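# Run the powered tray fully out of its housing

## Task

Make the motor-driven tray travel out of its housing all the way to its end stop, so that it stays fully extended with no arm holding it there. Arm mounting points in metres, with heading in degrees measured counter-clockwise from +x: arm1 at x=-0.62 y=+0.37 z=+0.78 heading -98; arm2 at x=-0.22 y=-0.34 z=+0.79 heading +84; arm3 at x=+0.20 y=+0.35 z=+0.83 heading -91; arm4 at x=+0.62 y=-0.38 z=+0.74 heading +79.

## Robot and tools

SETUP. Four identical i2rt Big YAM arms, named arm1, arm2, arm3 and arm4, are fixed at the bases listed in the task. Each has six revolute joints, a two-finger gripper and a wrist camera (arm1_cam_wrist to arm4_cam_wrist). Two room cameras, cam_high and cam_low, are not attached to any arm. With joints 1 and 6 at zero and the hand level and pointing ahead, the wrist camera rides on top of the hand and sees the fingertips. The hand reaches about 1.0 m from the joint-1 axis at most.

FRAME. There is a single world frame with its origin on the floor and +z upward. The hand point lies halfway between the fingertips; the hand's z axis runs along the fingers, and the fingers close along its y axis. Base headings are angles counter-clockwise from +x. Nothing in a call is given in Cartesian coordinates: all motion is commanded in joint space.

JOINTS (absolute targets, radians except the gripper; range, then the tolerance within which a joint counts as arrived):
- joint1_rad: -2.879 to 2.879, ±0.045. Turns the whole arm about its base; positive is counter-clockwise seen from above; zero points the arm along its base heading.
- joint2_rad: 0 to 3.141, ±0.14. Shoulder; zero leaves the upper arm pointing roughly horizontally backward, larger values raise it and then carry it forward.
- joint3_rad: 0 to 3.019, ±0.09. Elbow; zero folds the forearm onto the upper arm, larger values open it.
- joint4_rad: -1.692 to 1.57, ±0.055. Hand pitch; positive tilts the fingers up.
- joint5_rad: -1.57 to 1.57, ±0.03. Hand yaw; positive swings it to the arm's right.
- joint6_rad: -2.094 to 2.094, ±0.035. Hand roll; positive is clockwise when viewed from behind the hand.
- gripper_m: 0 to 0.093 metres, ±0.003, the gap between fingertips. Each finger pad can squeeze about 50 to 62 N, some less.
Joints move at different speeds, so the hand can sweep a wide curve between postures.

TOOLS.
execute_actions(actions, cameras): actions is a list holding either one action or nothing. An action is an object keyed by arm name; each arm entry holds a "joints" object mapping joint names above to absolute target values. Every arm named starts moving at once and may finish at different moments. Example: {"arm2": {"joints": {"joint1_rad": 0.3, "gripper_m": 0.05}}}. An arm or joint not named is not frozen: it may still be driving toward its earlier target. An unknown key or an out-of-range number makes the whole call rejected with nothing moving. An empty list just reports state and images. cameras lists names from arm1_cam_wrist, arm2_cam_wrist, arm3_cam_wrist, arm4_cam_wrist, cam_high, cam_low or "all"; omitting it, null, or ["all"] gives every camera, [] gives none. The "pictures" line gives the order of the returned images.
wait(seconds): 0 to 10 s, nothing new commanded, returns the same report as an empty call.
zoom_image(camera, region): enlarges part of that camera's most recent full image; region is [x0, y0, x1, y1] in pixels from the top-left corner, at most 504 by 504.
finished_scene(scene): closes the current scene, passing its number, after the last command has been held. It cannot be reversed and tells you whether the goal was met; the next task then arrives in its result. Answering without a tool call ends everything.

READING RESULTS. joint_status tells how each commanded joint ended. "off_target": it stopped short and may still push. "contact_stop" or "time_out": the joint abandons its target and holds where it is, except a timed-out joint that keeps pushing toward its target or a nearby point (within 0.375, 0.375, 0.113, 0.225, 0.075, 0.3 rad for joints 1 to 6); on_its_own lists such joints and will resume moving if the path clears. Sending a joint its reported position relieves the push. "joint command not followed", normally with a "cause:" line, means the self and inter-arm clearance check refused that arm's joint targets; the gripper part still runs, refused joints read "not_followed", and the arm may retry them on every later action until valid targets arrive. on_its_own covers what the call did not command; "held at" is the target held, not the actual position. A joint loaded against gravity sags. Tiny target changes may not move a joint. If a result reports a stop, the remaining execute_actions, wait and finished_scene calls of that reply are skipped.

HEAT. Holding loads or pushing warms motors, even between replies. A MOTOR HOT line appears from 85 °C; at 100 °C the arm's motors and gripper go limp until cooled and the arm drops, reported as OVER-TEMPERATURE FAULT, with unmet keys showing "limit_stop_at_motor_heat"; resend those targets afterward. Some heat persists into the next scene.

CAUTIONS. The simulation keeps running while you compose a reply, and arms hold their last command meanwhile. Arms touch and push without stopping on their own, and push hard. Two arms squeezing each other hard ends the run as a failure; hard impacts may too, and no state line reports arm-to-arm contact. The clearance check can react too late and ignores fingers, gripper bodies and wrist cameras. Objects touching arms do not count as arm contact. Avoid dropping or knocking things over, slamming, slipping and excessive force. The tray must remain fully out on its own at the end; motion duration matters, so keep moves efficient.

Each tool is called after ">>>" as name(argument=value, ...) on one line, values as JSON.

## Session

>>> execute_actions(actions=[])

Scene clock: 0.00 s.
Motor temperatures (°C, as the motors report them): arm1=[22 21 20 20 21 19] | arm2=[19 21 21 21 20 22] | arm3=[22 19 20 20 21 20] | arm4=[20 21 23 18 21 20]
arm1.joint_positions: joint1_rad=-0.105 joint2_rad=+0.412 joint3_rad=+1.529 joint4_rad=-1.467 joint5_rad=-0.003 joint6_rad=+0.260 gripper_m=+0.094
arm1.joint_status: not commanded
arm1.hand: x=-0.6456 y=+0.2730 z=+1.3787 quat_wxyz=(-0.410, -0.704, -0.421, +0.399) (m; scene frame)
arm2.joint_positions: joint1_rad=+0.190 joint2_rad=+0.440 joint3_rad=+1.307 joint4_rad=-1.550 joint5_rad=+0.159 joint6_rad=+0.317 gripper_m=+0.094
arm2.joint_status: not commanded
arm2.hand: x=-0.1980 y=-0.1956 z=+1.2789 quat_wxyz=(-0.292, +0.529, -0.728, -0.323) (m; scene frame)
arm3.joint_positions: joint1_rad=+0.364 joint2_rad=+0.544 joint3_rad=+1.653 joint4_rad=-1.377 joint5_rad=-0.281 joint6_rad=+0.055 gripper_m=+0.095
arm3.joint_status: not commanded
arm3.hand: x=+0.2959 y=+0.2347 z=+1.4876 quat_wxyz=(-0.556, -0.400, -0.689, +0.237) (m; scene frame)
arm4.joint_positions: joint1_rad=-0.353 joint2_rad=+0.361 joint3_rad=+1.313 joint4_rad=-1.255 joint5_rad=-0.136 joint6_rad=+0.407 gripper_m=+0.094
arm4.joint_status: not commanded
arm4.hand: x=+0.6677 y=-0.2397 z=+1.3060 quat_wxyz=(-0.415, +0.286, -0.753, -0.424) (m; scene frame)
pictures: arm1_cam_wrist, arm2_cam_wrist, arm3_cam_wrist, arm4_cam_wrist, cam_high, cam_low
Images, in order (width x height): arm1_cam_wrist 504x504, arm2_cam_wrist 504x504, arm3_cam_wrist 504x504, arm4_cam_wrist 504x504, cam_high 504x504, cam_low 504x504.

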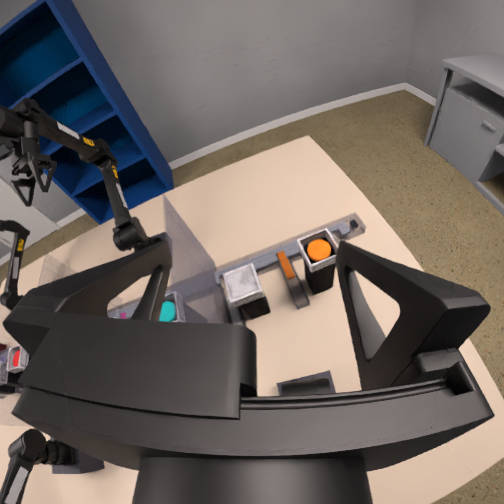

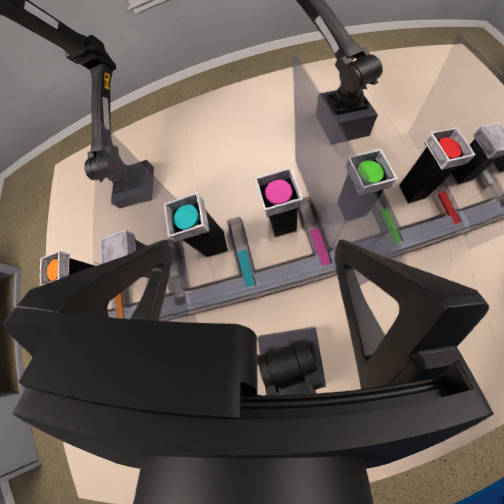

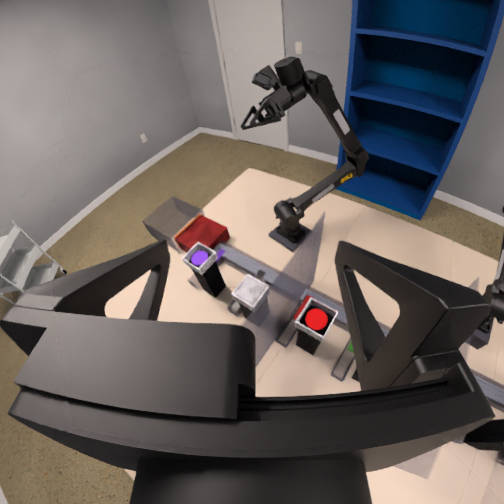

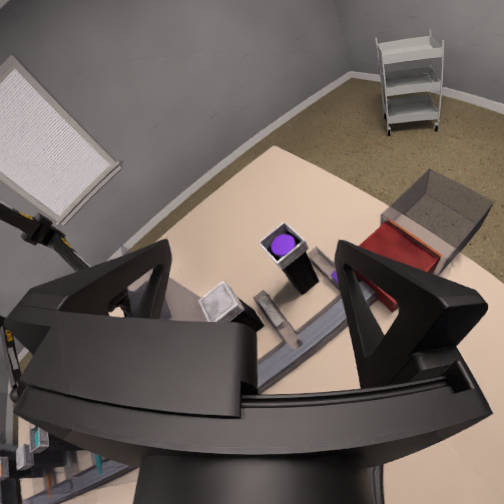

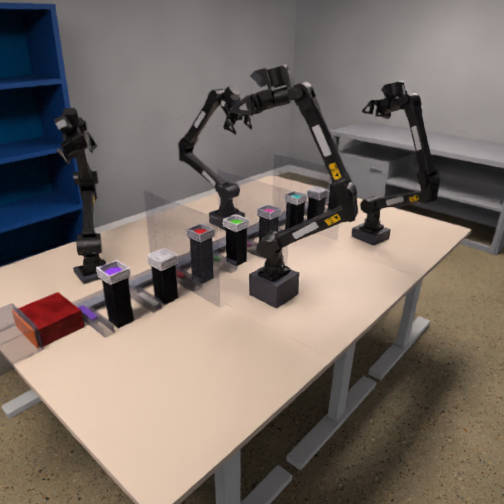

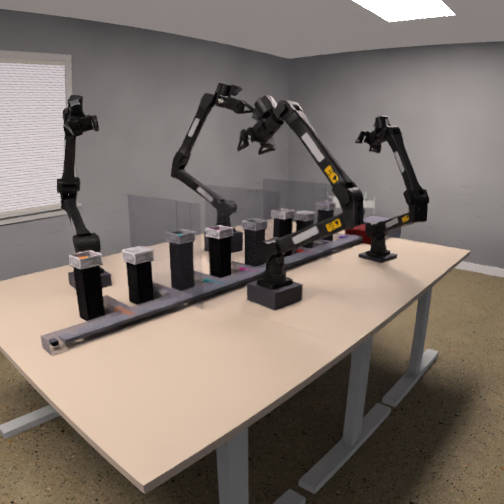

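>>> zoom_image(camera="arm2_cam_wrist", region=[30, 120, 504, 330])

>>> zoom_image(camera="cam_low", region=[30, 170, 420, 360])

>>> zoom_image(camera="cam_high", region=[0, 160, 360, 370])

Region (30, 120, 504, 330) of arm2_cam_wrist's 504x504 image, scaled by 1.063, with more detail than that image has; it fills the top 223 rows of this view, and the rest is white.

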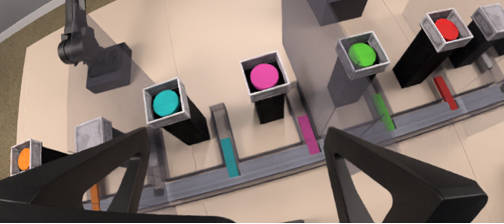

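Region (30, 170, 420, 360) of cam_low's 504x504 image, scaled by 1.292, with more detail than that image has; it fills the top 246 rows of this view, and the rest is white.

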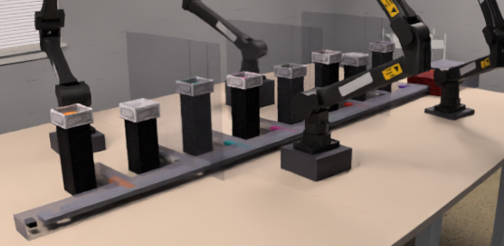

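Region (0, 160, 360, 370) of cam_high's 504x504 image, scaled by 1.400, with more detail than that image has; it fills the top 294 rows of this view, and the rest is white.

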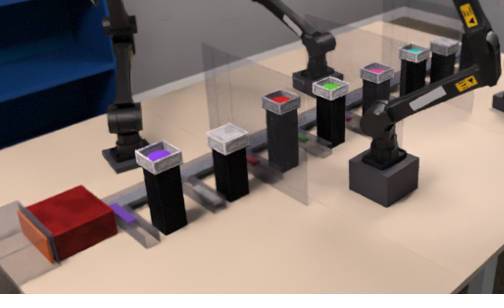

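>>> zoom_image(camera="arm2_cam_wrist", region=[150, 180, 350, 320])

>>> zoom_image(camera="arm2_cam_wrist", region=[320, 140, 504, 270])

>>> zoom_image(camera="arm1_cam_wrist", region=[200, 200, 380, 330])

Region (150, 180, 350, 320) of arm2_cam_wrist's 504x504 image, scaled by 2.520, with more detail than that image has; it fills the top 353 rows of this view, and the rest is white.

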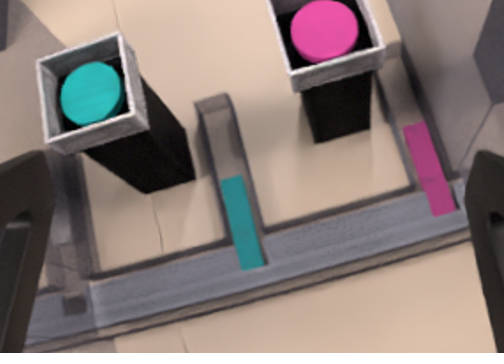

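Region (320, 140, 504, 270) of arm2_cam_wrist's 504x504 image, scaled by 2.739, with more detail than that image has; it fills the top 356 rows of this view, and the rest is white.

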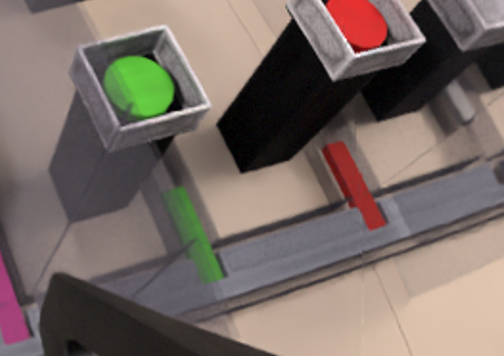

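Region (200, 200, 380, 330) of arm1_cam_wrist's 504x504 image, scaled by 2.800, with more detail than that image has.

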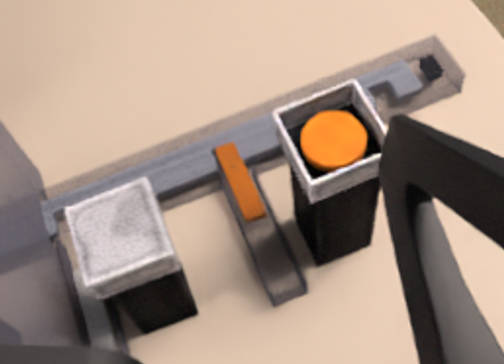

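>>> execute_actions(actions=[{"arm1":{"joints":{"joint1_rad":-0.2,"joint2_rad":1.3,"joint3_rad":1.45,"joint4_rad":-1.65,"joint5_rad":0,"joint6_rad":0}},"arm2":{"joints":{"joint1_rad":0.1,"joint2_rad":1.3,"joint3_rad":1.45,"joint4_rad":-1.65,"joint5_rad":0,"joint6_rad":0}},"arm3":{"joints":{"joint1_rad":0.0,"joint2_rad":1.3,"joint3_rad":1.45,"joint4_rad":-1.65,"joint5_rad":0,"joint6_rad":0}},"arm4":{"joints":{"joint1_rad":-0.1,"joint2_rad":1.3,"joint3_rad":1.45,"joint4_rad":-1.65,"joint5_rad":0,"joint6_rad":0}}}])

Scene clock: 10.73 s.
Motor temperatures (°C, as the motors report them): arm1=[22 21 21 20 21 19] | arm2=[19 21 23 21 20 22] | arm3=[22 20 22 20 21 20] | arm4=[20 21 24 18 21 20]
arm1.joint_positions: joint1_rad=-0.192 joint2_rad=+1.307 joint3_rad=+1.439 joint4_rad=-1.637 joint5_rad=-0.003 joint6_rad=+0.017 gripper_m=+0.094
arm1.joint_status: all done
arm1.hand: x=-0.7437 y=+0.0080 z=+1.0929 quat_wxyz=(-0.019, -0.816, -0.577, +0.025) (m; scene frame)
arm2.joint_positions: joint1_rad=+0.104 joint2_rad=+1.309 joint3_rad=+1.442 joint4_rad=-1.633 joint5_rad=+0.002 joint6_rad=+0.015 gripper_m=+0.094
arm2.joint_status: all done
arm2.hand: x=-0.2147 y=+0.0443 z=+1.1088 quat_wxyz=(-0.022, +0.701, -0.712, -0.031) (m; scene frame)
arm3.joint_positions: joint1_rad=+0.002 joint2_rad=+1.313 joint3_rad=+1.432 joint4_rad=-1.640 joint5_rad=-0.002 joint6_rad=+0.014 gripper_m=+0.095
arm3.joint_status: all done
arm3.hand: x=+0.1966 y=-0.0363 z=+1.1381 quat_wxyz=(-0.011, -0.715, -0.699, +0.020) (m; scene frame)
arm4.joint_positions: joint1_rad=-0.105 joint2_rad=+1.312 joint3_rad=+1.426 joint4_rad=-1.636 joint5_rad=-0.003 joint6_rad=+0.011 gripper_m=+0.094
arm4.joint_status: all done
arm4.hand: x=+0.7273 y=-0.0129 z=+1.0512 quat_wxyz=(-0.022, +0.589, -0.808, -0.009) (m; scene frame)
pictures: arm1_cam_wrist, arm2_cam_wrist, arm3_cam_wrist, arm4_cam_wrist, cam_high, cam_low
Images, in order (width x height): arm1_cam_wrist 504x504, arm2_cam_wrist 504x504, arm3_cam_wrist 504x504, arm4_cam_wrist 504x504, cam_high 504x504, cam_low 504x504.

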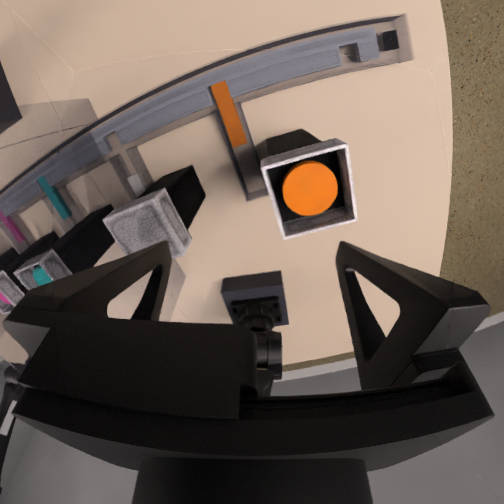

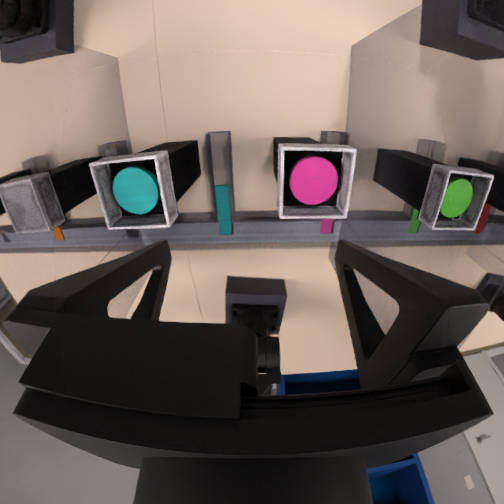

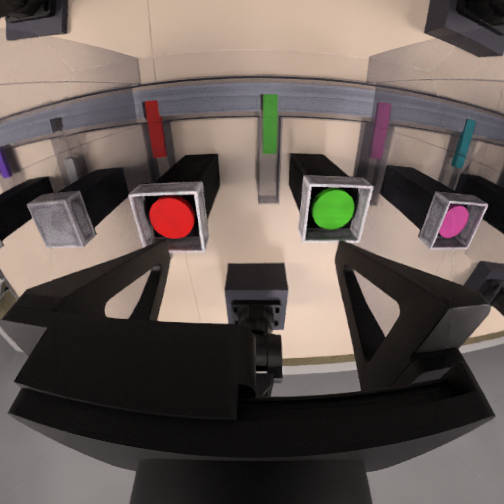

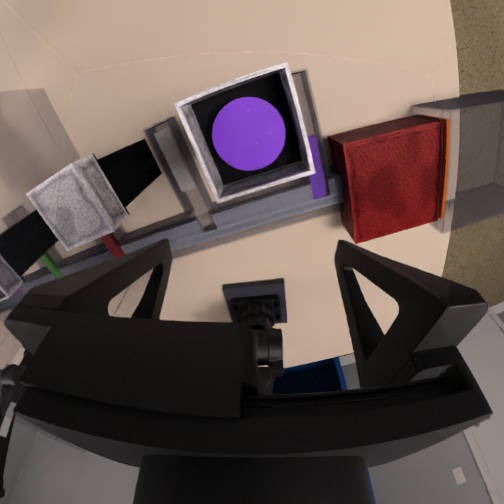

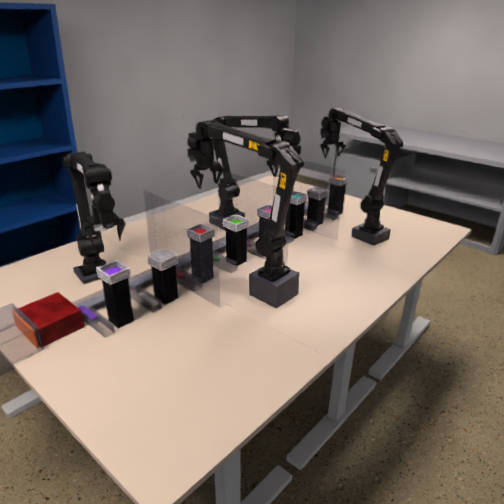

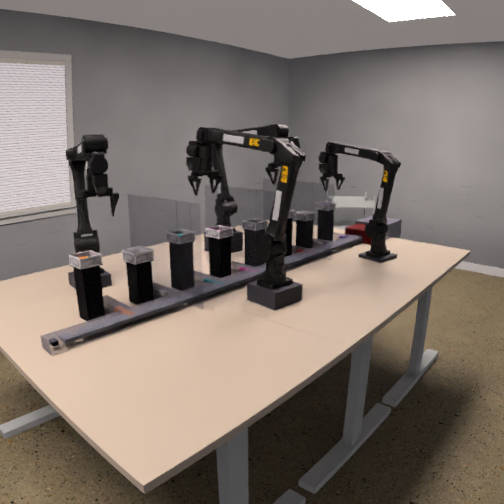

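>>> execute_actions(actions=[{"arm1":{"joints":{"joint1_rad":-0.353,"joint2_rad":1.3,"joint3_rad":1.275,"joint4_rad":-1.53,"gripper_m":0}},"arm2":{"joints":{"joint1_rad":0.475,"joint2_rad":1.33,"joint3_rad":1.262,"joint4_rad":-1.483,"gripper_m":0}},"arm3":{"joints":{"joint1_rad":0.328,"joint2_rad":1.165,"joint3_rad":1.075,"joint4_rad":-1.45,"gripper_m":0}},"arm4":{"joints":{"joint1_rad":-0.11,"joint2_rad":1.435,"joint3_rad":1.485,"joint4_rad":-1.585,"gripper_m":0}}}])

Scene clock: 27.60 s.
Motor temperatures (°C, as the motors report them): arm1=[22 22 23 20 21 19] | arm2=[19 21 25 21 20 22] | arm3=[22 20 24 20 21 20] | arm4=[20 22 27 18 21 20]
arm1.joint_positions: joint1_rad=-0.359 joint2_rad=+1.306 joint3_rad=+1.270 joint4_rad=-1.545 joint5_rad=-0.001 joint6_rad=+0.016 gripper_m=+0.000
arm1.joint_status: all done
arm1.hand: x=-0.7949 y=+0.0480 z=+1.0286 quat_wxyz=(+0.004, -0.861, -0.508, -0.006) (m; scene frame)
arm2.joint_positions: joint1_rad=+0.482 joint2_rad=+1.317 joint3_rad=+1.273 joint4_rad=-1.500 joint5_rad=-0.001 joint6_rad=+0.013 gripper_m=+0.000
arm2.joint_status: all done
arm2.hand: x=-0.3563 y=+0.0134 z=+1.0430 quat_wxyz=(-0.005, +0.823, -0.568, -0.018) (m; scene frame)
arm3.joint_positions: joint1_rad=+0.332 joint2_rad=+1.171 joint3_rad=+1.063 joint4_rad=-1.462 joint5_rad=-0.001 joint6_rad=+0.013 gripper_m=+0.001
arm3.joint_status: all done
arm3.hand: x=+0.2984 y=+0.0461 z=+1.0419 quat_wxyz=(+0.008, -0.590, -0.807, +0.002) (m; scene frame)
arm4.joint_positions: joint1_rad=-0.105 joint2_rad=+1.444 joint3_rad=+1.441 joint4_rad=-1.598 joint5_rad=-0.003 joint6_rad=+0.010 gripper_m=+0.000
arm4.joint_status: all done
arm4.hand: x=+0.7378 y=+0.0187 z=+1.0069 quat_wxyz=(+0.010, +0.589, -0.808, +0.015) (m; scene frame)
pictures: arm1_cam_wrist, arm2_cam_wrist, arm3_cam_wrist, arm4_cam_wrist, cam_high, cam_low
Images, in order (width x height): arm1_cam_wrist 504x504, arm2_cam_wrist 504x504, arm3_cam_wrist 504x504, arm4_cam_wrist 504x504, cam_high 504x504, cam_low 504x504.

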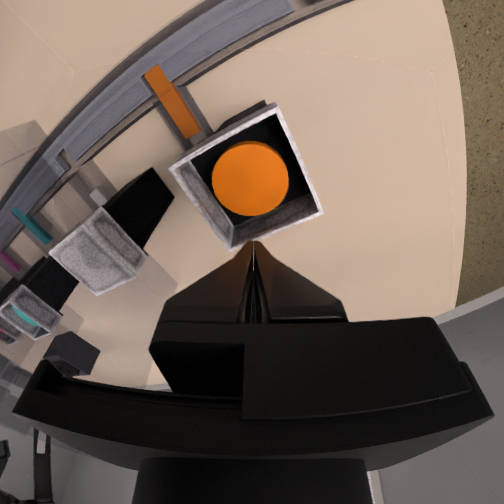

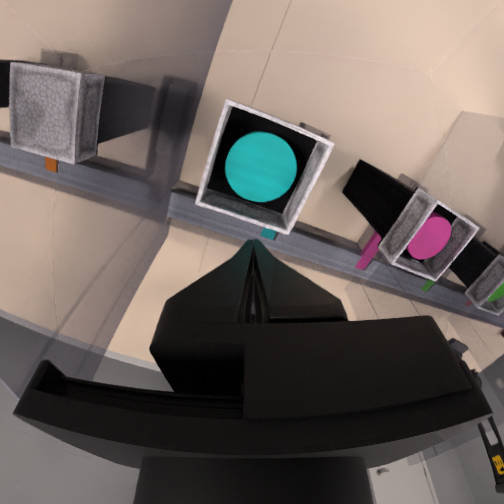

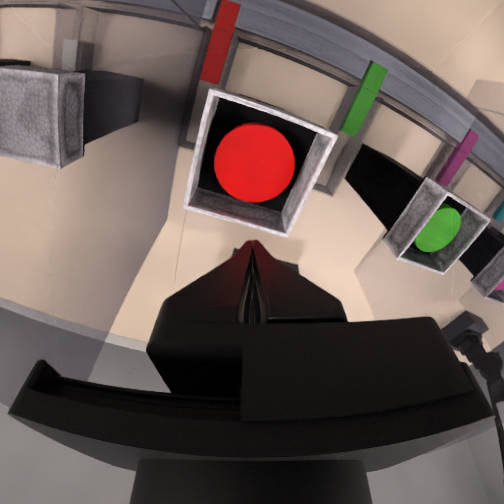

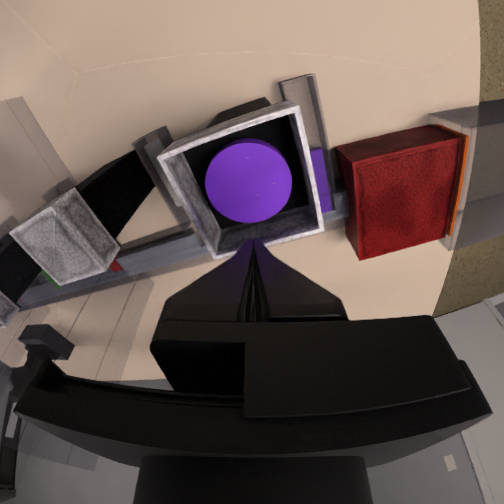

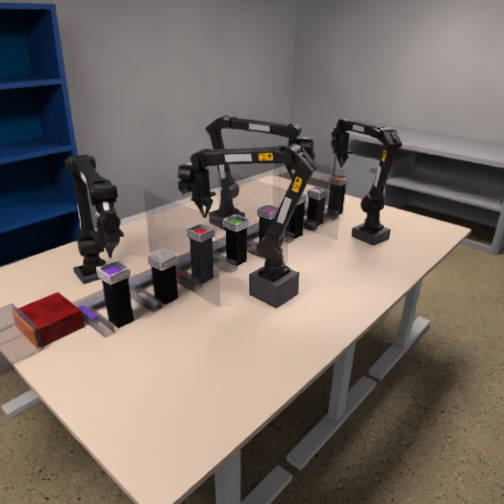

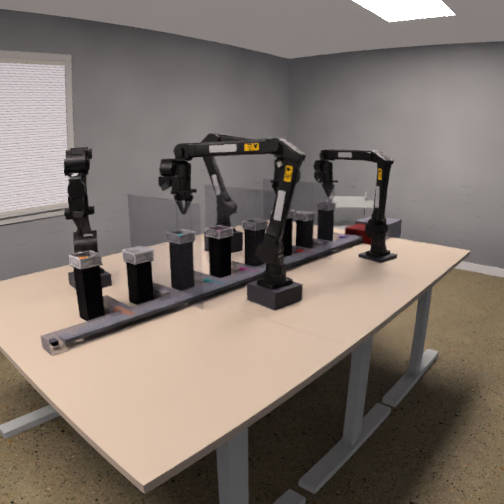

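>>> execute_actions(actions=[{"arm1":{"joints":{"joint2_rad":1.36,"joint3_rad":1.12,"joint4_rad":-1.31}},"arm2":{"joints":{"joint1_rad":0.46,"joint2_rad":1.425,"joint3_rad":1.118,"joint4_rad":-1.265}},"arm3":{"joints":{"joint2_rad":1.27,"joint3_rad":0.953,"joint4_rad":-1.228}},"arm4":{"joints":{"joint2_rad":1.465,"joint3_rad":1.335,"joint4_rad":-1.41}}}])

Scene clock: 34.77 s.
Motor temperatures (°C, as the motors report them): arm1=[22 22 23 20 21 19] | arm2=[19 21 25 21 20 22] | arm3=[22 20 25 20 21 20] | arm4=[20 22 28 18 21 20]
arm1.joint_positions: joint1_rad=-0.359 joint2_rad=+1.356 joint3_rad=+1.117 joint4_rad=-1.331 joint5_rad=-0.001 joint6_rad=+0.016 gripper_m=+0.000
arm1.joint_status: all done
arm1.hand: x=-0.8002 y=+0.0383 z=+0.9527 quat_wxyz=(+0.001, -0.861, -0.508, -0.001) (m; scene frame)
arm2.joint_positions: joint1_rad=+0.466 joint2_rad=+1.414 joint3_rad=+1.127 joint4_rad=-1.287 joint5_rad=-0.001 joint6_rad=+0.013 gripper_m=+0.000
arm2.joint_status: all done
arm2.hand: x=-0.3571 y=+0.0296 z=+0.9528 quat_wxyz=(+0.003, +0.819, -0.574, -0.006) (m; scene frame)
arm3.joint_positions: joint1_rad=+0.332 joint2_rad=+1.264 joint3_rad=+0.946 joint4_rad=-1.244 joint5_rad=-0.001 joint6_rad=+0.013 gripper_m=+0.001
arm3.joint_status: all done
arm3.hand: x=+0.3037 y=+0.0275 z=+0.9696 quat_wxyz=(+0.004, -0.590, -0.808, +0.004) (m; scene frame)
arm4.joint_positions: joint1_rad=-0.105 joint2_rad=+1.456 joint3_rad=+1.323 joint4_rad=-1.427 joint5_rad=-0.003 joint6_rad=+0.010 gripper_m=+0.000
arm4.joint_status: all done
arm4.hand: x=+0.7418 y=+0.0293 z=+0.9572 quat_wxyz=(-0.007, +0.589, -0.808, +0.003) (m; scene frame)
pictures: arm1_cam_wrist, arm2_cam_wrist, arm3_cam_wrist, arm4_cam_wrist, cam_high, cam_low
Images, in order (width x height): arm1_cam_wrist 504x504, arm2_cam_wrist 504x504, arm3_cam_wrist 504x504, arm4_cam_wrist 504x504, cam_high 504x504, cam_low 504x504.

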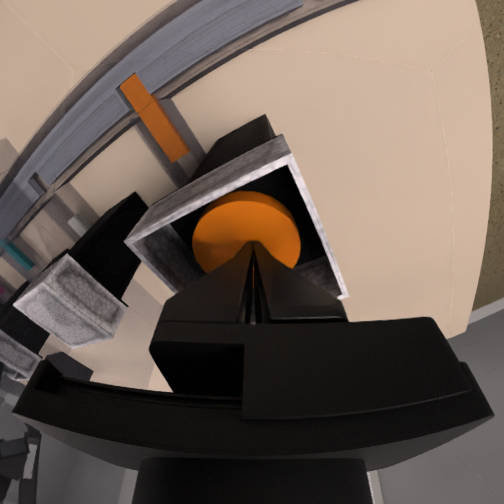

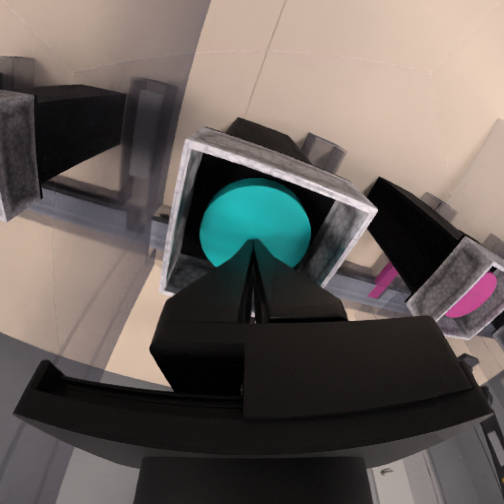

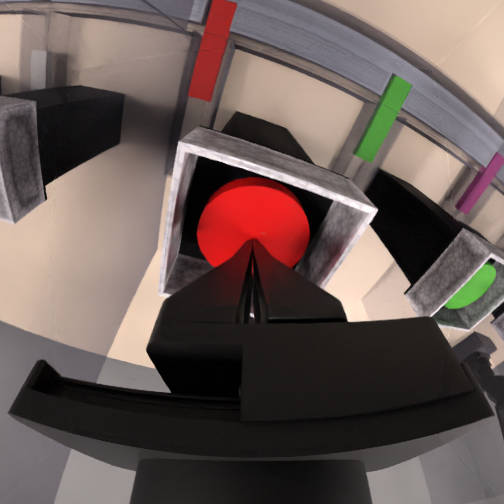

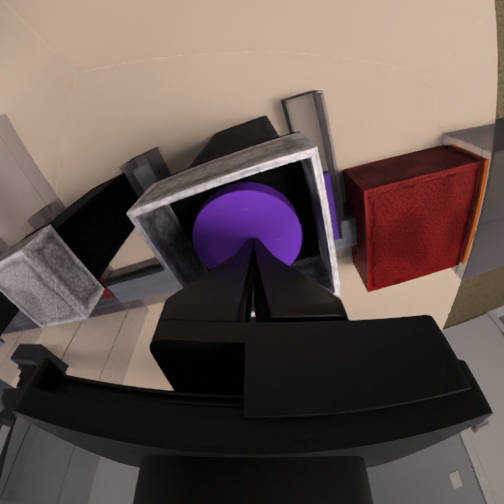

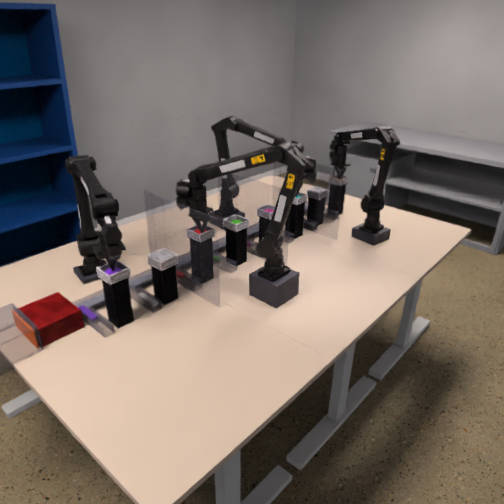

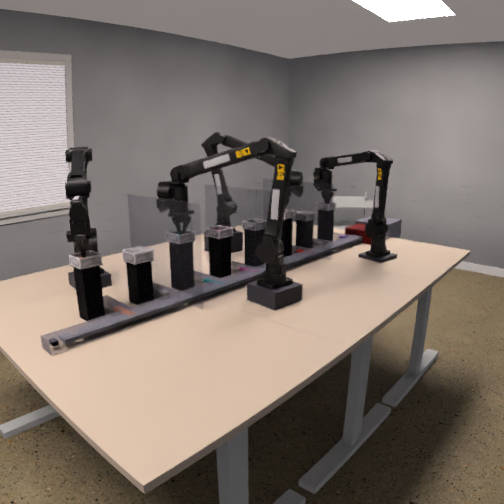

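>>> execute_actions(actions=[{"arm1":{"joints":{"joint3_rad":1.07,"joint4_rad":-1.26}},"arm2":{"joints":{"joint2_rad":1.435,"joint3_rad":1.075,"joint4_rad":-1.215}},"arm3":{"joints":{"joint2_rad":1.28,"joint3_rad":0.91,"joint4_rad":-1.178}},"arm4":{"joints":{"joint3_rad":1.28,"joint4_rad":-1.36}}}])

Scene clock: 36.03 s.
Motor temperatures (°C, as the motors report them): arm1=[22 22 23 20 21 19] | arm2=[19 21 25 21 20 22] | arm3=[22 20 25 20 21 20] | arm4=[20 22 28 18 21 20]
arm1.joint_positions: joint1_rad=-0.359 joint2_rad=+1.351 joint3_rad=+1.096 joint4_rad=-1.280 joint5_rad=-0.001 joint6_rad=+0.016 gripper_m=+0.000
arm1.joint_status: all done
arm1.hand: x=-0.8026 y=+0.0337 z=+0.9470 quat_wxyz=(-0.008, -0.861, -0.508, +0.014) (m; scene frame)
arm2.joint_positions: joint1_rad=+0.466 joint2_rad=+1.414 joint3_rad=+1.107 joint4_rad=-1.240 joint5_rad=-0.001 joint6_rad=+0.013 gripper_m=+0.000
arm2.joint_status: all done
arm2.hand: x=-0.3588 y=+0.0340 z=+0.9458 quat_wxyz=(-0.004, +0.819, -0.574, -0.018) (m; scene frame)
arm3.joint_positions: joint1_rad=+0.332 joint2_rad=+1.264 joint3_rad=+0.929 joint4_rad=-1.197 joint5_rad=-0.001 joint6_rad=+0.013 gripper_m=+0.001
arm3.joint_status: all done
arm3.hand: x=+0.3053 y=+0.0223 z=+0.9636 quat_wxyz=(-0.008, -0.590, -0.808, +0.013) (m; scene frame)
arm4.joint_positions: joint1_rad=-0.105 joint2_rad=+1.456 joint3_rad=+1.300 joint4_rad=-1.380 joint5_rad=-0.003 joint6_rad=+0.010 gripper_m=+0.000
arm4.joint_status: all done
arm4.hand: x=+0.7433 y=+0.0337 z=+0.9486 quat_wxyz=(-0.017, +0.589, -0.808, -0.005) (m; scene frame)
pictures: arm1_cam_wrist, arm2_cam_wrist, arm3_cam_wrist, arm4_cam_wrist, cam_high, cam_low
Images, in order (width x height): arm1_cam_wrist 504x504, arm2_cam_wrist 504x504, arm3_cam_wrist 504x504, arm4_cam_wrist 504x504, cam_high 504x504, cam_low 504x504.

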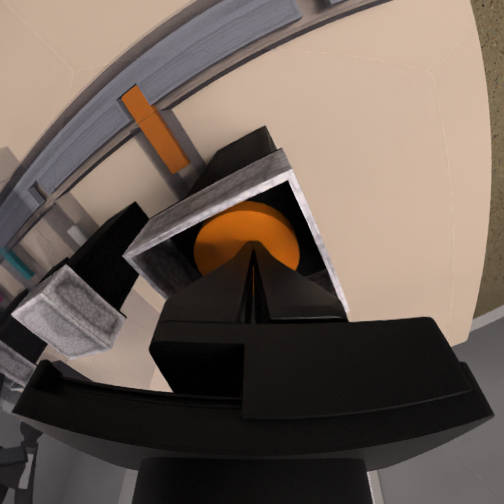

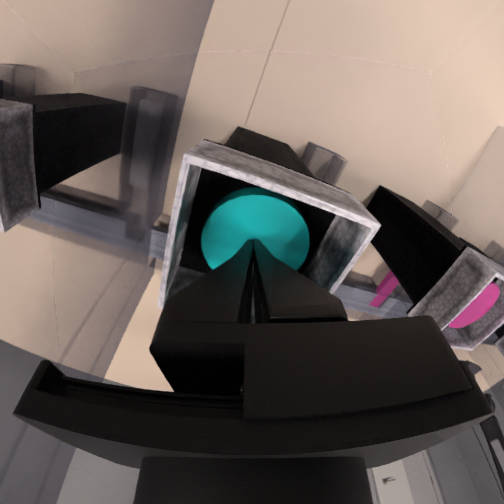

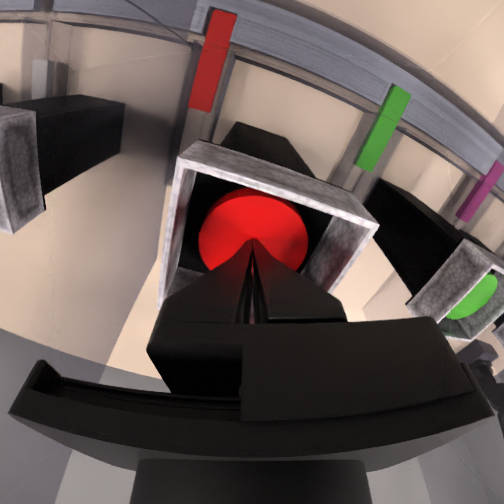

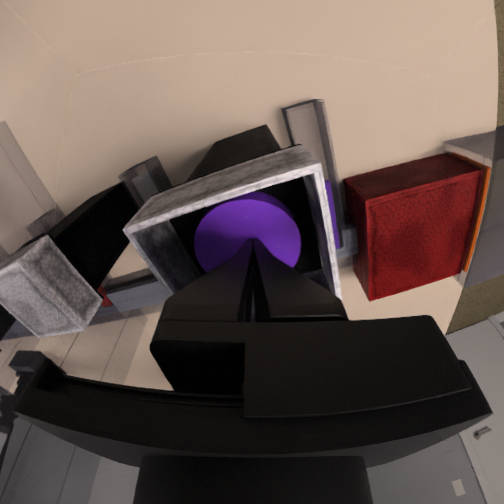

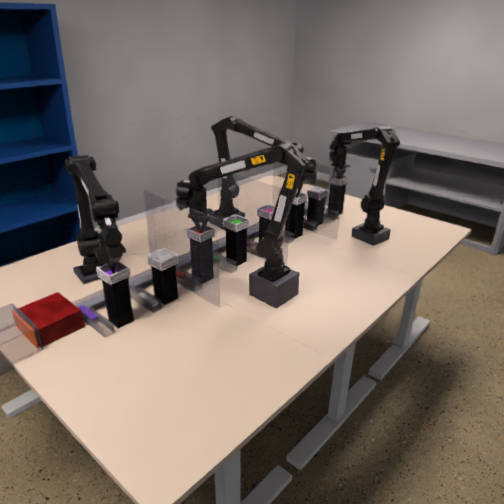

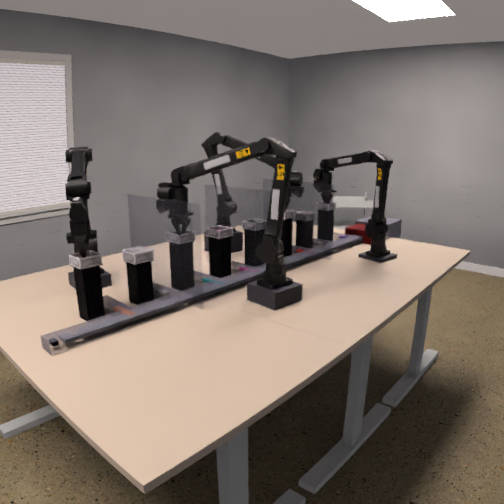

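In contact with spring resistance; press a bit more.

>>> execute_actions(actions=[{"arm1":{"joints":{"joint3_rad":1.03}},"arm2":{"joints":{"joint3_rad":1.035}},"arm3":{"joints":{"joint3_rad":0.87}},"arm4":{"joints":{"joint3_rad":1.24}}}])

Scene clock: 37.30 s.
Motor temperatures (°C, as the motors report them): arm1=[22 22 23 20 21 19] | arm2=[19 21 25 21 20 22] | arm3=[22 20 24 20 21 20] | arm4=[20 22 28 18 21 20]
arm1.joint_positions: joint1_rad=-0.359 joint2_rad=+1.333 joint3_rad=+1.076 joint4_rad=-1.266 joint5_rad=-0.001 joint6_rad=+0.016 gripper_m=+0.000
arm1.joint_status: all done
arm1.hand: x=-0.8008 y=+0.0372 z=+0.9462 quat_wxyz=(-0.011, -0.861, -0.508, +0.019) (m; scene frame)
arm2.joint_positions: joint1_rad=+0.466 joint2_rad=+1.395 joint3_rad=+1.085 joint4_rad=-1.221 joint5_rad=-0.001 joint6_rad=+0.013 gripper_m=+0.000
arm2.joint_status: all done
arm2.hand: x=-0.3575 y=+0.0305 z=+0.9446 quat_wxyz=(-0.009, +0.818, -0.574, -0.024) (m; scene frame)
arm3.joint_positions: joint1_rad=+0.332 joint2_rad=+1.255 joint3_rad=+0.915 joint4_rad=-1.181 joint5_rad=-0.001 joint6_rad=+0.013 gripper_m=+0.001
arm3.joint_status: all done
arm3.hand: x=+0.3049 y=+0.0236 z=+0.9617 quat_wxyz=(-0.013, -0.590, -0.807, +0.016) (m; scene frame)
arm4.joint_positions: joint1_rad=-0.105 joint2_rad=+1.440 joint3_rad=+1.281 joint4_rad=-1.368 joint5_rad=-0.003 joint6_rad=+0.010 gripper_m=+0.000
arm4.joint_status: all done
arm4.hand: x=+0.7422 y=+0.0298 z=+0.9477 quat_wxyz=(-0.020, +0.589, -0.808, -0.007) (m; scene frame)
pictures: arm1_cam_wrist, arm2_cam_wrist, arm3_cam_wrist, arm4_cam_wrist, cam_high, cam_low
Images, in order (width x height): arm1_cam_wrist 504x504, arm2_cam_wrist 504x504, arm3_cam_wrist 504x504, arm4_cam_wrist 504x504, cam_high 504x504, cam_low 504x504.

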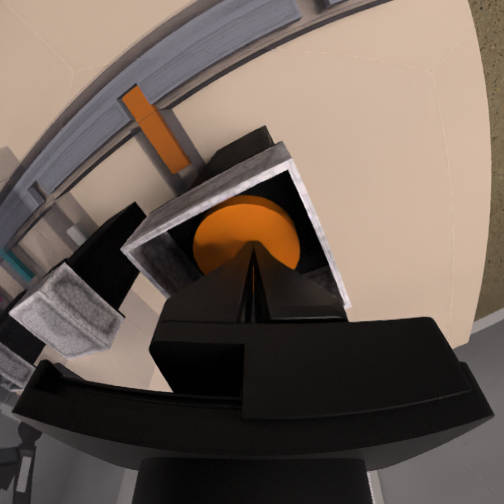

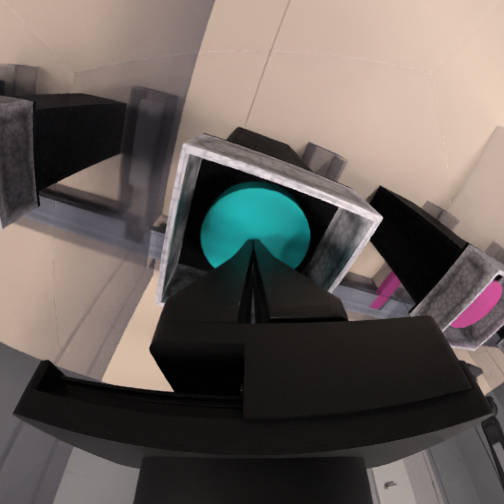

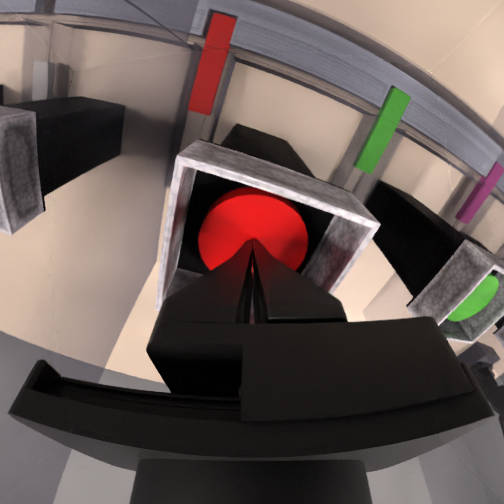

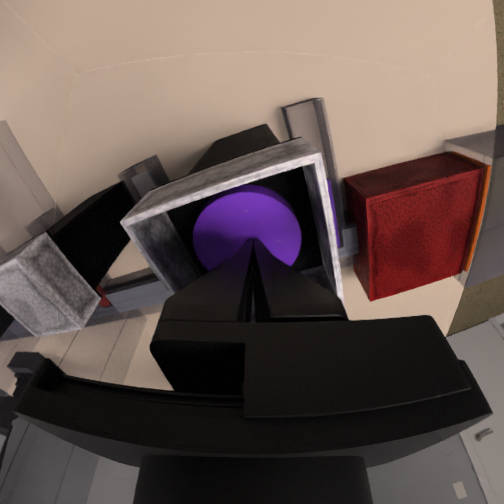

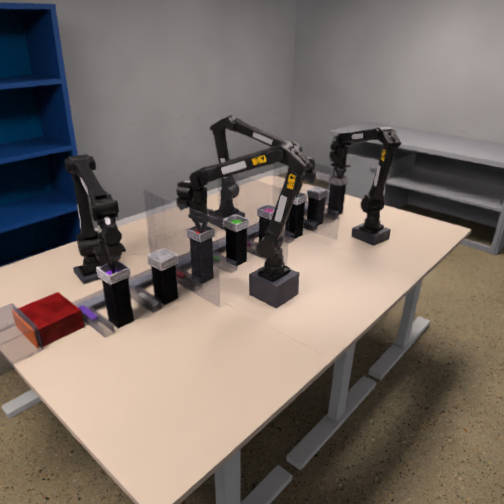

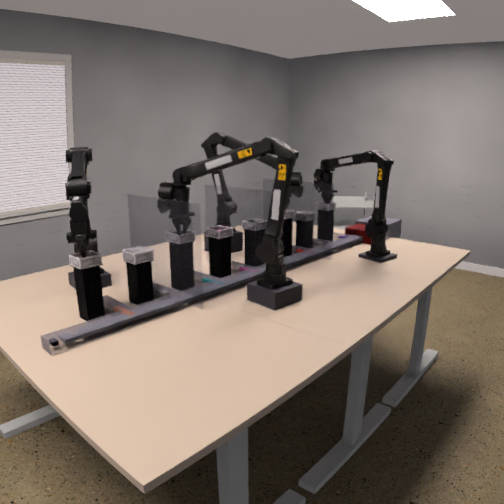

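>>> execute_actions(actions=[], cameras=["arm1_cam_wrist","arm3_cam_wrist","cam_high"])

Scene clock: 38.20 s.
Motor temperatures (°C, as the motors report them): arm1=[22 22 23 20 21 19] | arm2=[19 21 25 21 20 22] | arm3=[22 20 24 20 21 20] | arm4=[20 22 27 18 21 20]
arm1.joint_positions: joint1_rad=-0.359 joint2_rad=+1.333 joint3_rad=+1.076 joint4_rad=-1.266 joint5_rad=-0.001 joint6_rad=+0.016 gripper_m=+0.000
arm1.joint_status: all done
arm1.hand: x=-0.8008 y=+0.0372 z=+0.9462 quat_wxyz=(-0.011, -0.861, -0.508, +0.019) (m; scene frame)
arm2.joint_positions: joint1_rad=+0.466 joint2_rad=+1.395 joint3_rad=+1.085 joint4_rad=-1.221 joint5_rad=-0.001 joint6_rad=+0.013 gripper_m=+0.000
arm2.joint_status: all done
arm2.hand: x=-0.3575 y=+0.0305 z=+0.9446 quat_wxyz=(-0.009, +0.818, -0.574, -0.024) (m; scene frame)
arm3.joint_positions: joint1_rad=+0.332 joint2_rad=+1.255 joint3_rad=+0.915 joint4_rad=-1.181 joint5_rad=-0.001 joint6_rad=+0.013 gripper_m=+0.001
arm3.joint_status: all done
arm3.hand: x=+0.3049 y=+0.0236 z=+0.9617 quat_wxyz=(-0.013, -0.590, -0.807, +0.016) (m; scene frame)
arm4.joint_positions: joint1_rad=-0.105 joint2_rad=+1.440 joint3_rad=+1.281 joint4_rad=-1.368 joint5_rad=-0.003 joint6_rad=+0.010 gripper_m=+0.000
arm4.joint_status: all done
arm4.hand: x=+0.7422 y=+0.0298 z=+0.9477 quat_wxyz=(-0.020, +0.589, -0.808, -0.007) (m; scene frame)
pictures: arm1_cam_wrist, arm3_cam_wrist, cam_high
Images, in order (width x height): arm1_cam_wrist 504x504, arm3_cam_wrist 504x504, cam_high 504x504.

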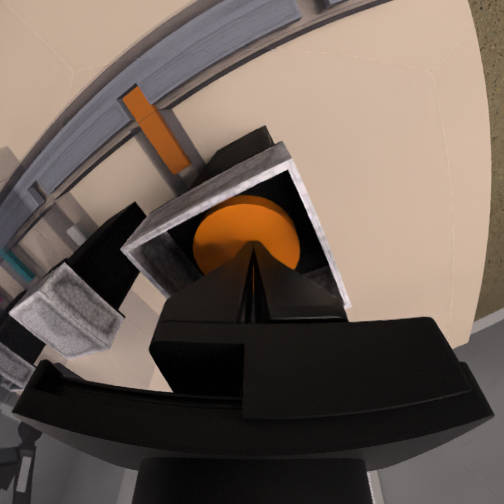

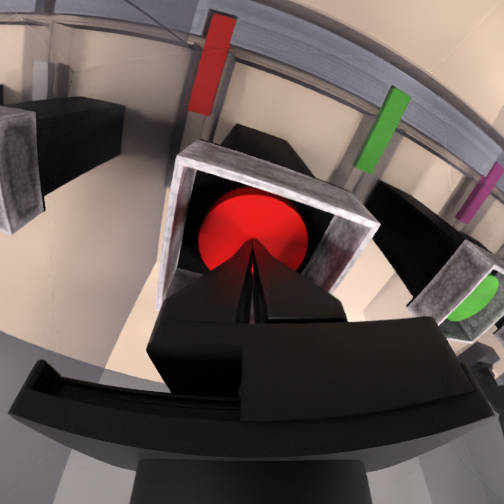

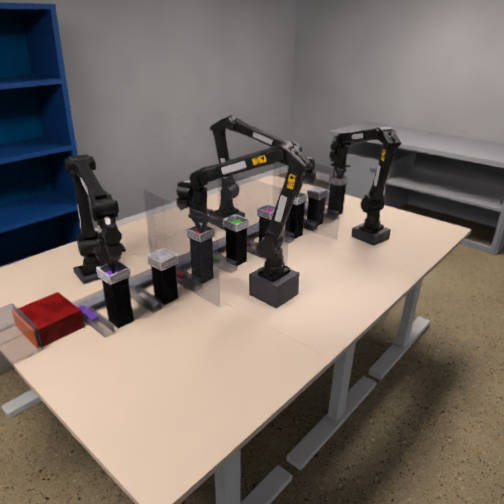

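>>> execute_actions(actions=[{"arm1":{"joints":{"joint2_rad":1.35,"joint3_rad":1.2,"joint4_rad":-1.4}},"arm2":{"joints":{"joint2_rad":1.41,"joint3_rad":1.21,"joint4_rad":-1.36}},"arm3":{"joints":{"joint2_rad":1.255,"joint3_rad":1.035,"joint4_rad":-1.32}},"arm4":{"joints":{"joint2_rad":1.46,"joint3_rad":1.43,"joint4_rad":-1.5}}}])

Scene clock: 39.90 s.
Motor temperatures (°C, as the motors report them): arm1=[22 22 23 20 21 19] | arm2=[19 21 25 21 20 22] | arm3=[22 20 24 20 21 20] | arm4=[20 22 27 18 21 20]
arm1.joint_positions: joint1_rad=-0.359 joint2_rad=+1.333 joint3_rad=+1.148 joint4_rad=-1.387 joint5_rad=-0.001 joint6_rad=+0.016 gripper_m=+0.000
arm1.joint_status: all done
arm1.hand: x=-0.7979 y=+0.0426 z=+0.9727 quat_wxyz=(+0.001, -0.861, -0.508, -0.002) (m; scene frame)
arm2.joint_positions: joint1_rad=+0.466 joint2_rad=+1.393 joint3_rad=+1.166 joint4_rad=-1.344 joint5_rad=-0.001 joint6_rad=+0.013 gripper_m=+0.000
arm2.joint_status: all done
arm2.hand: x=-0.3563 y=+0.0283 z=+0.9750 quat_wxyz=(+0.002, +0.819, -0.574, -0.007) (m; scene frame)
arm3.joint_positions: joint1_rad=+0.332 joint2_rad=+1.250 joint3_rad=+0.979 joint4_rad=-1.310 joint5_rad=-0.001 joint6_rad=+0.013 gripper_m=+0.001
arm3.joint_status: all done
arm3.hand: x=+0.3025 y=+0.0316 z=+0.9865 quat_wxyz=(+0.012, -0.590, -0.807, -0.001) (m; scene frame)
arm4.joint_positions: joint1_rad=-0.105 joint2_rad=+1.441 joint3_rad=+1.380 joint4_rad=-1.486 joint5_rad=-0.003 joint6_rad=+0.010 gripper_m=+0.000
arm4.joint_status: all done
arm4.hand: x=+0.7415 y=+0.0297 z=+0.9851 quat_wxyz=(-0.013, +0.589, -0.808, -0.001) (m; scene frame)
pictures: arm1_cam_wrist, arm2_cam_wrist, arm3_cam_wrist, arm4_cam_wrist, cam_high, cam_low
Images, in order (width x height): arm1_cam_wrist 504x504, arm2_cam_wrist 504x504, arm3_cam_wrist 504x504, arm4_cam_wrist 504x504, cam_high 504x504, cam_low 504x504.

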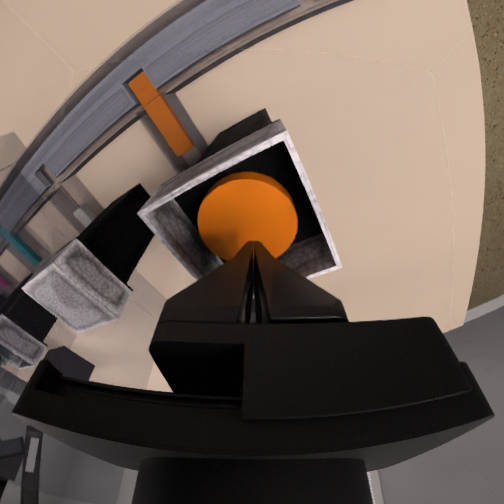

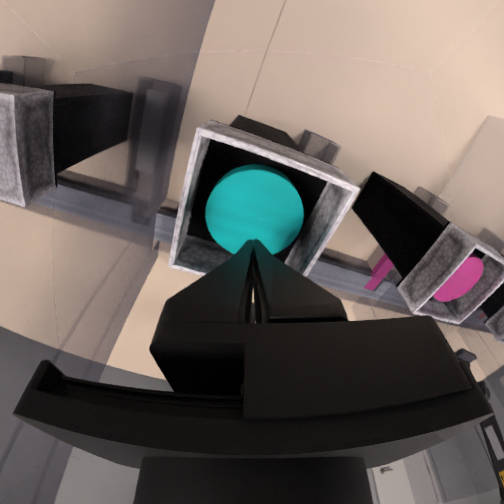

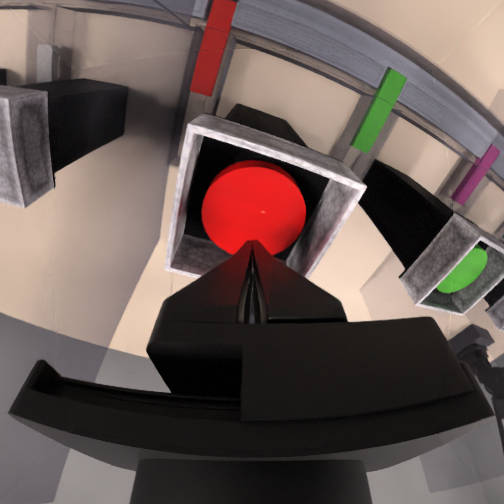

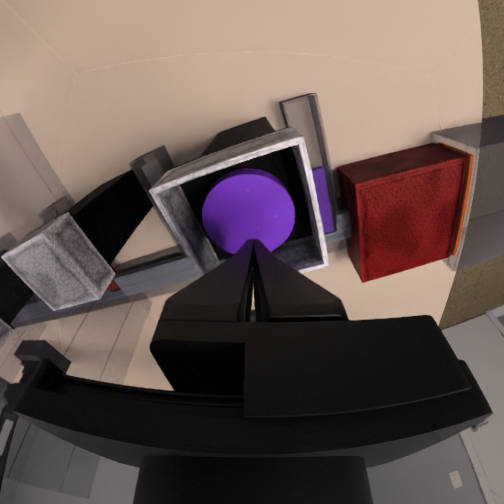

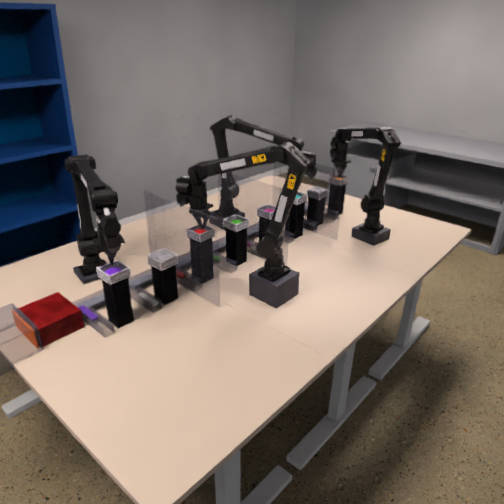

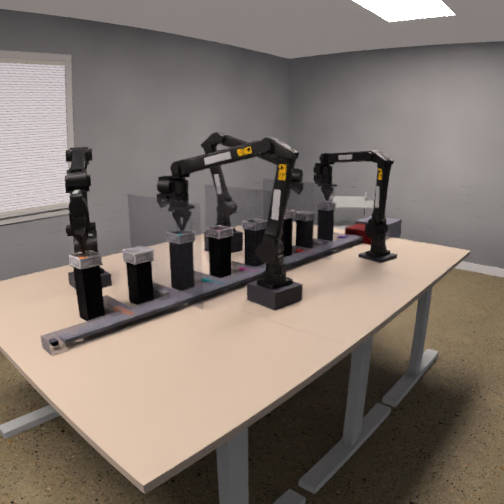

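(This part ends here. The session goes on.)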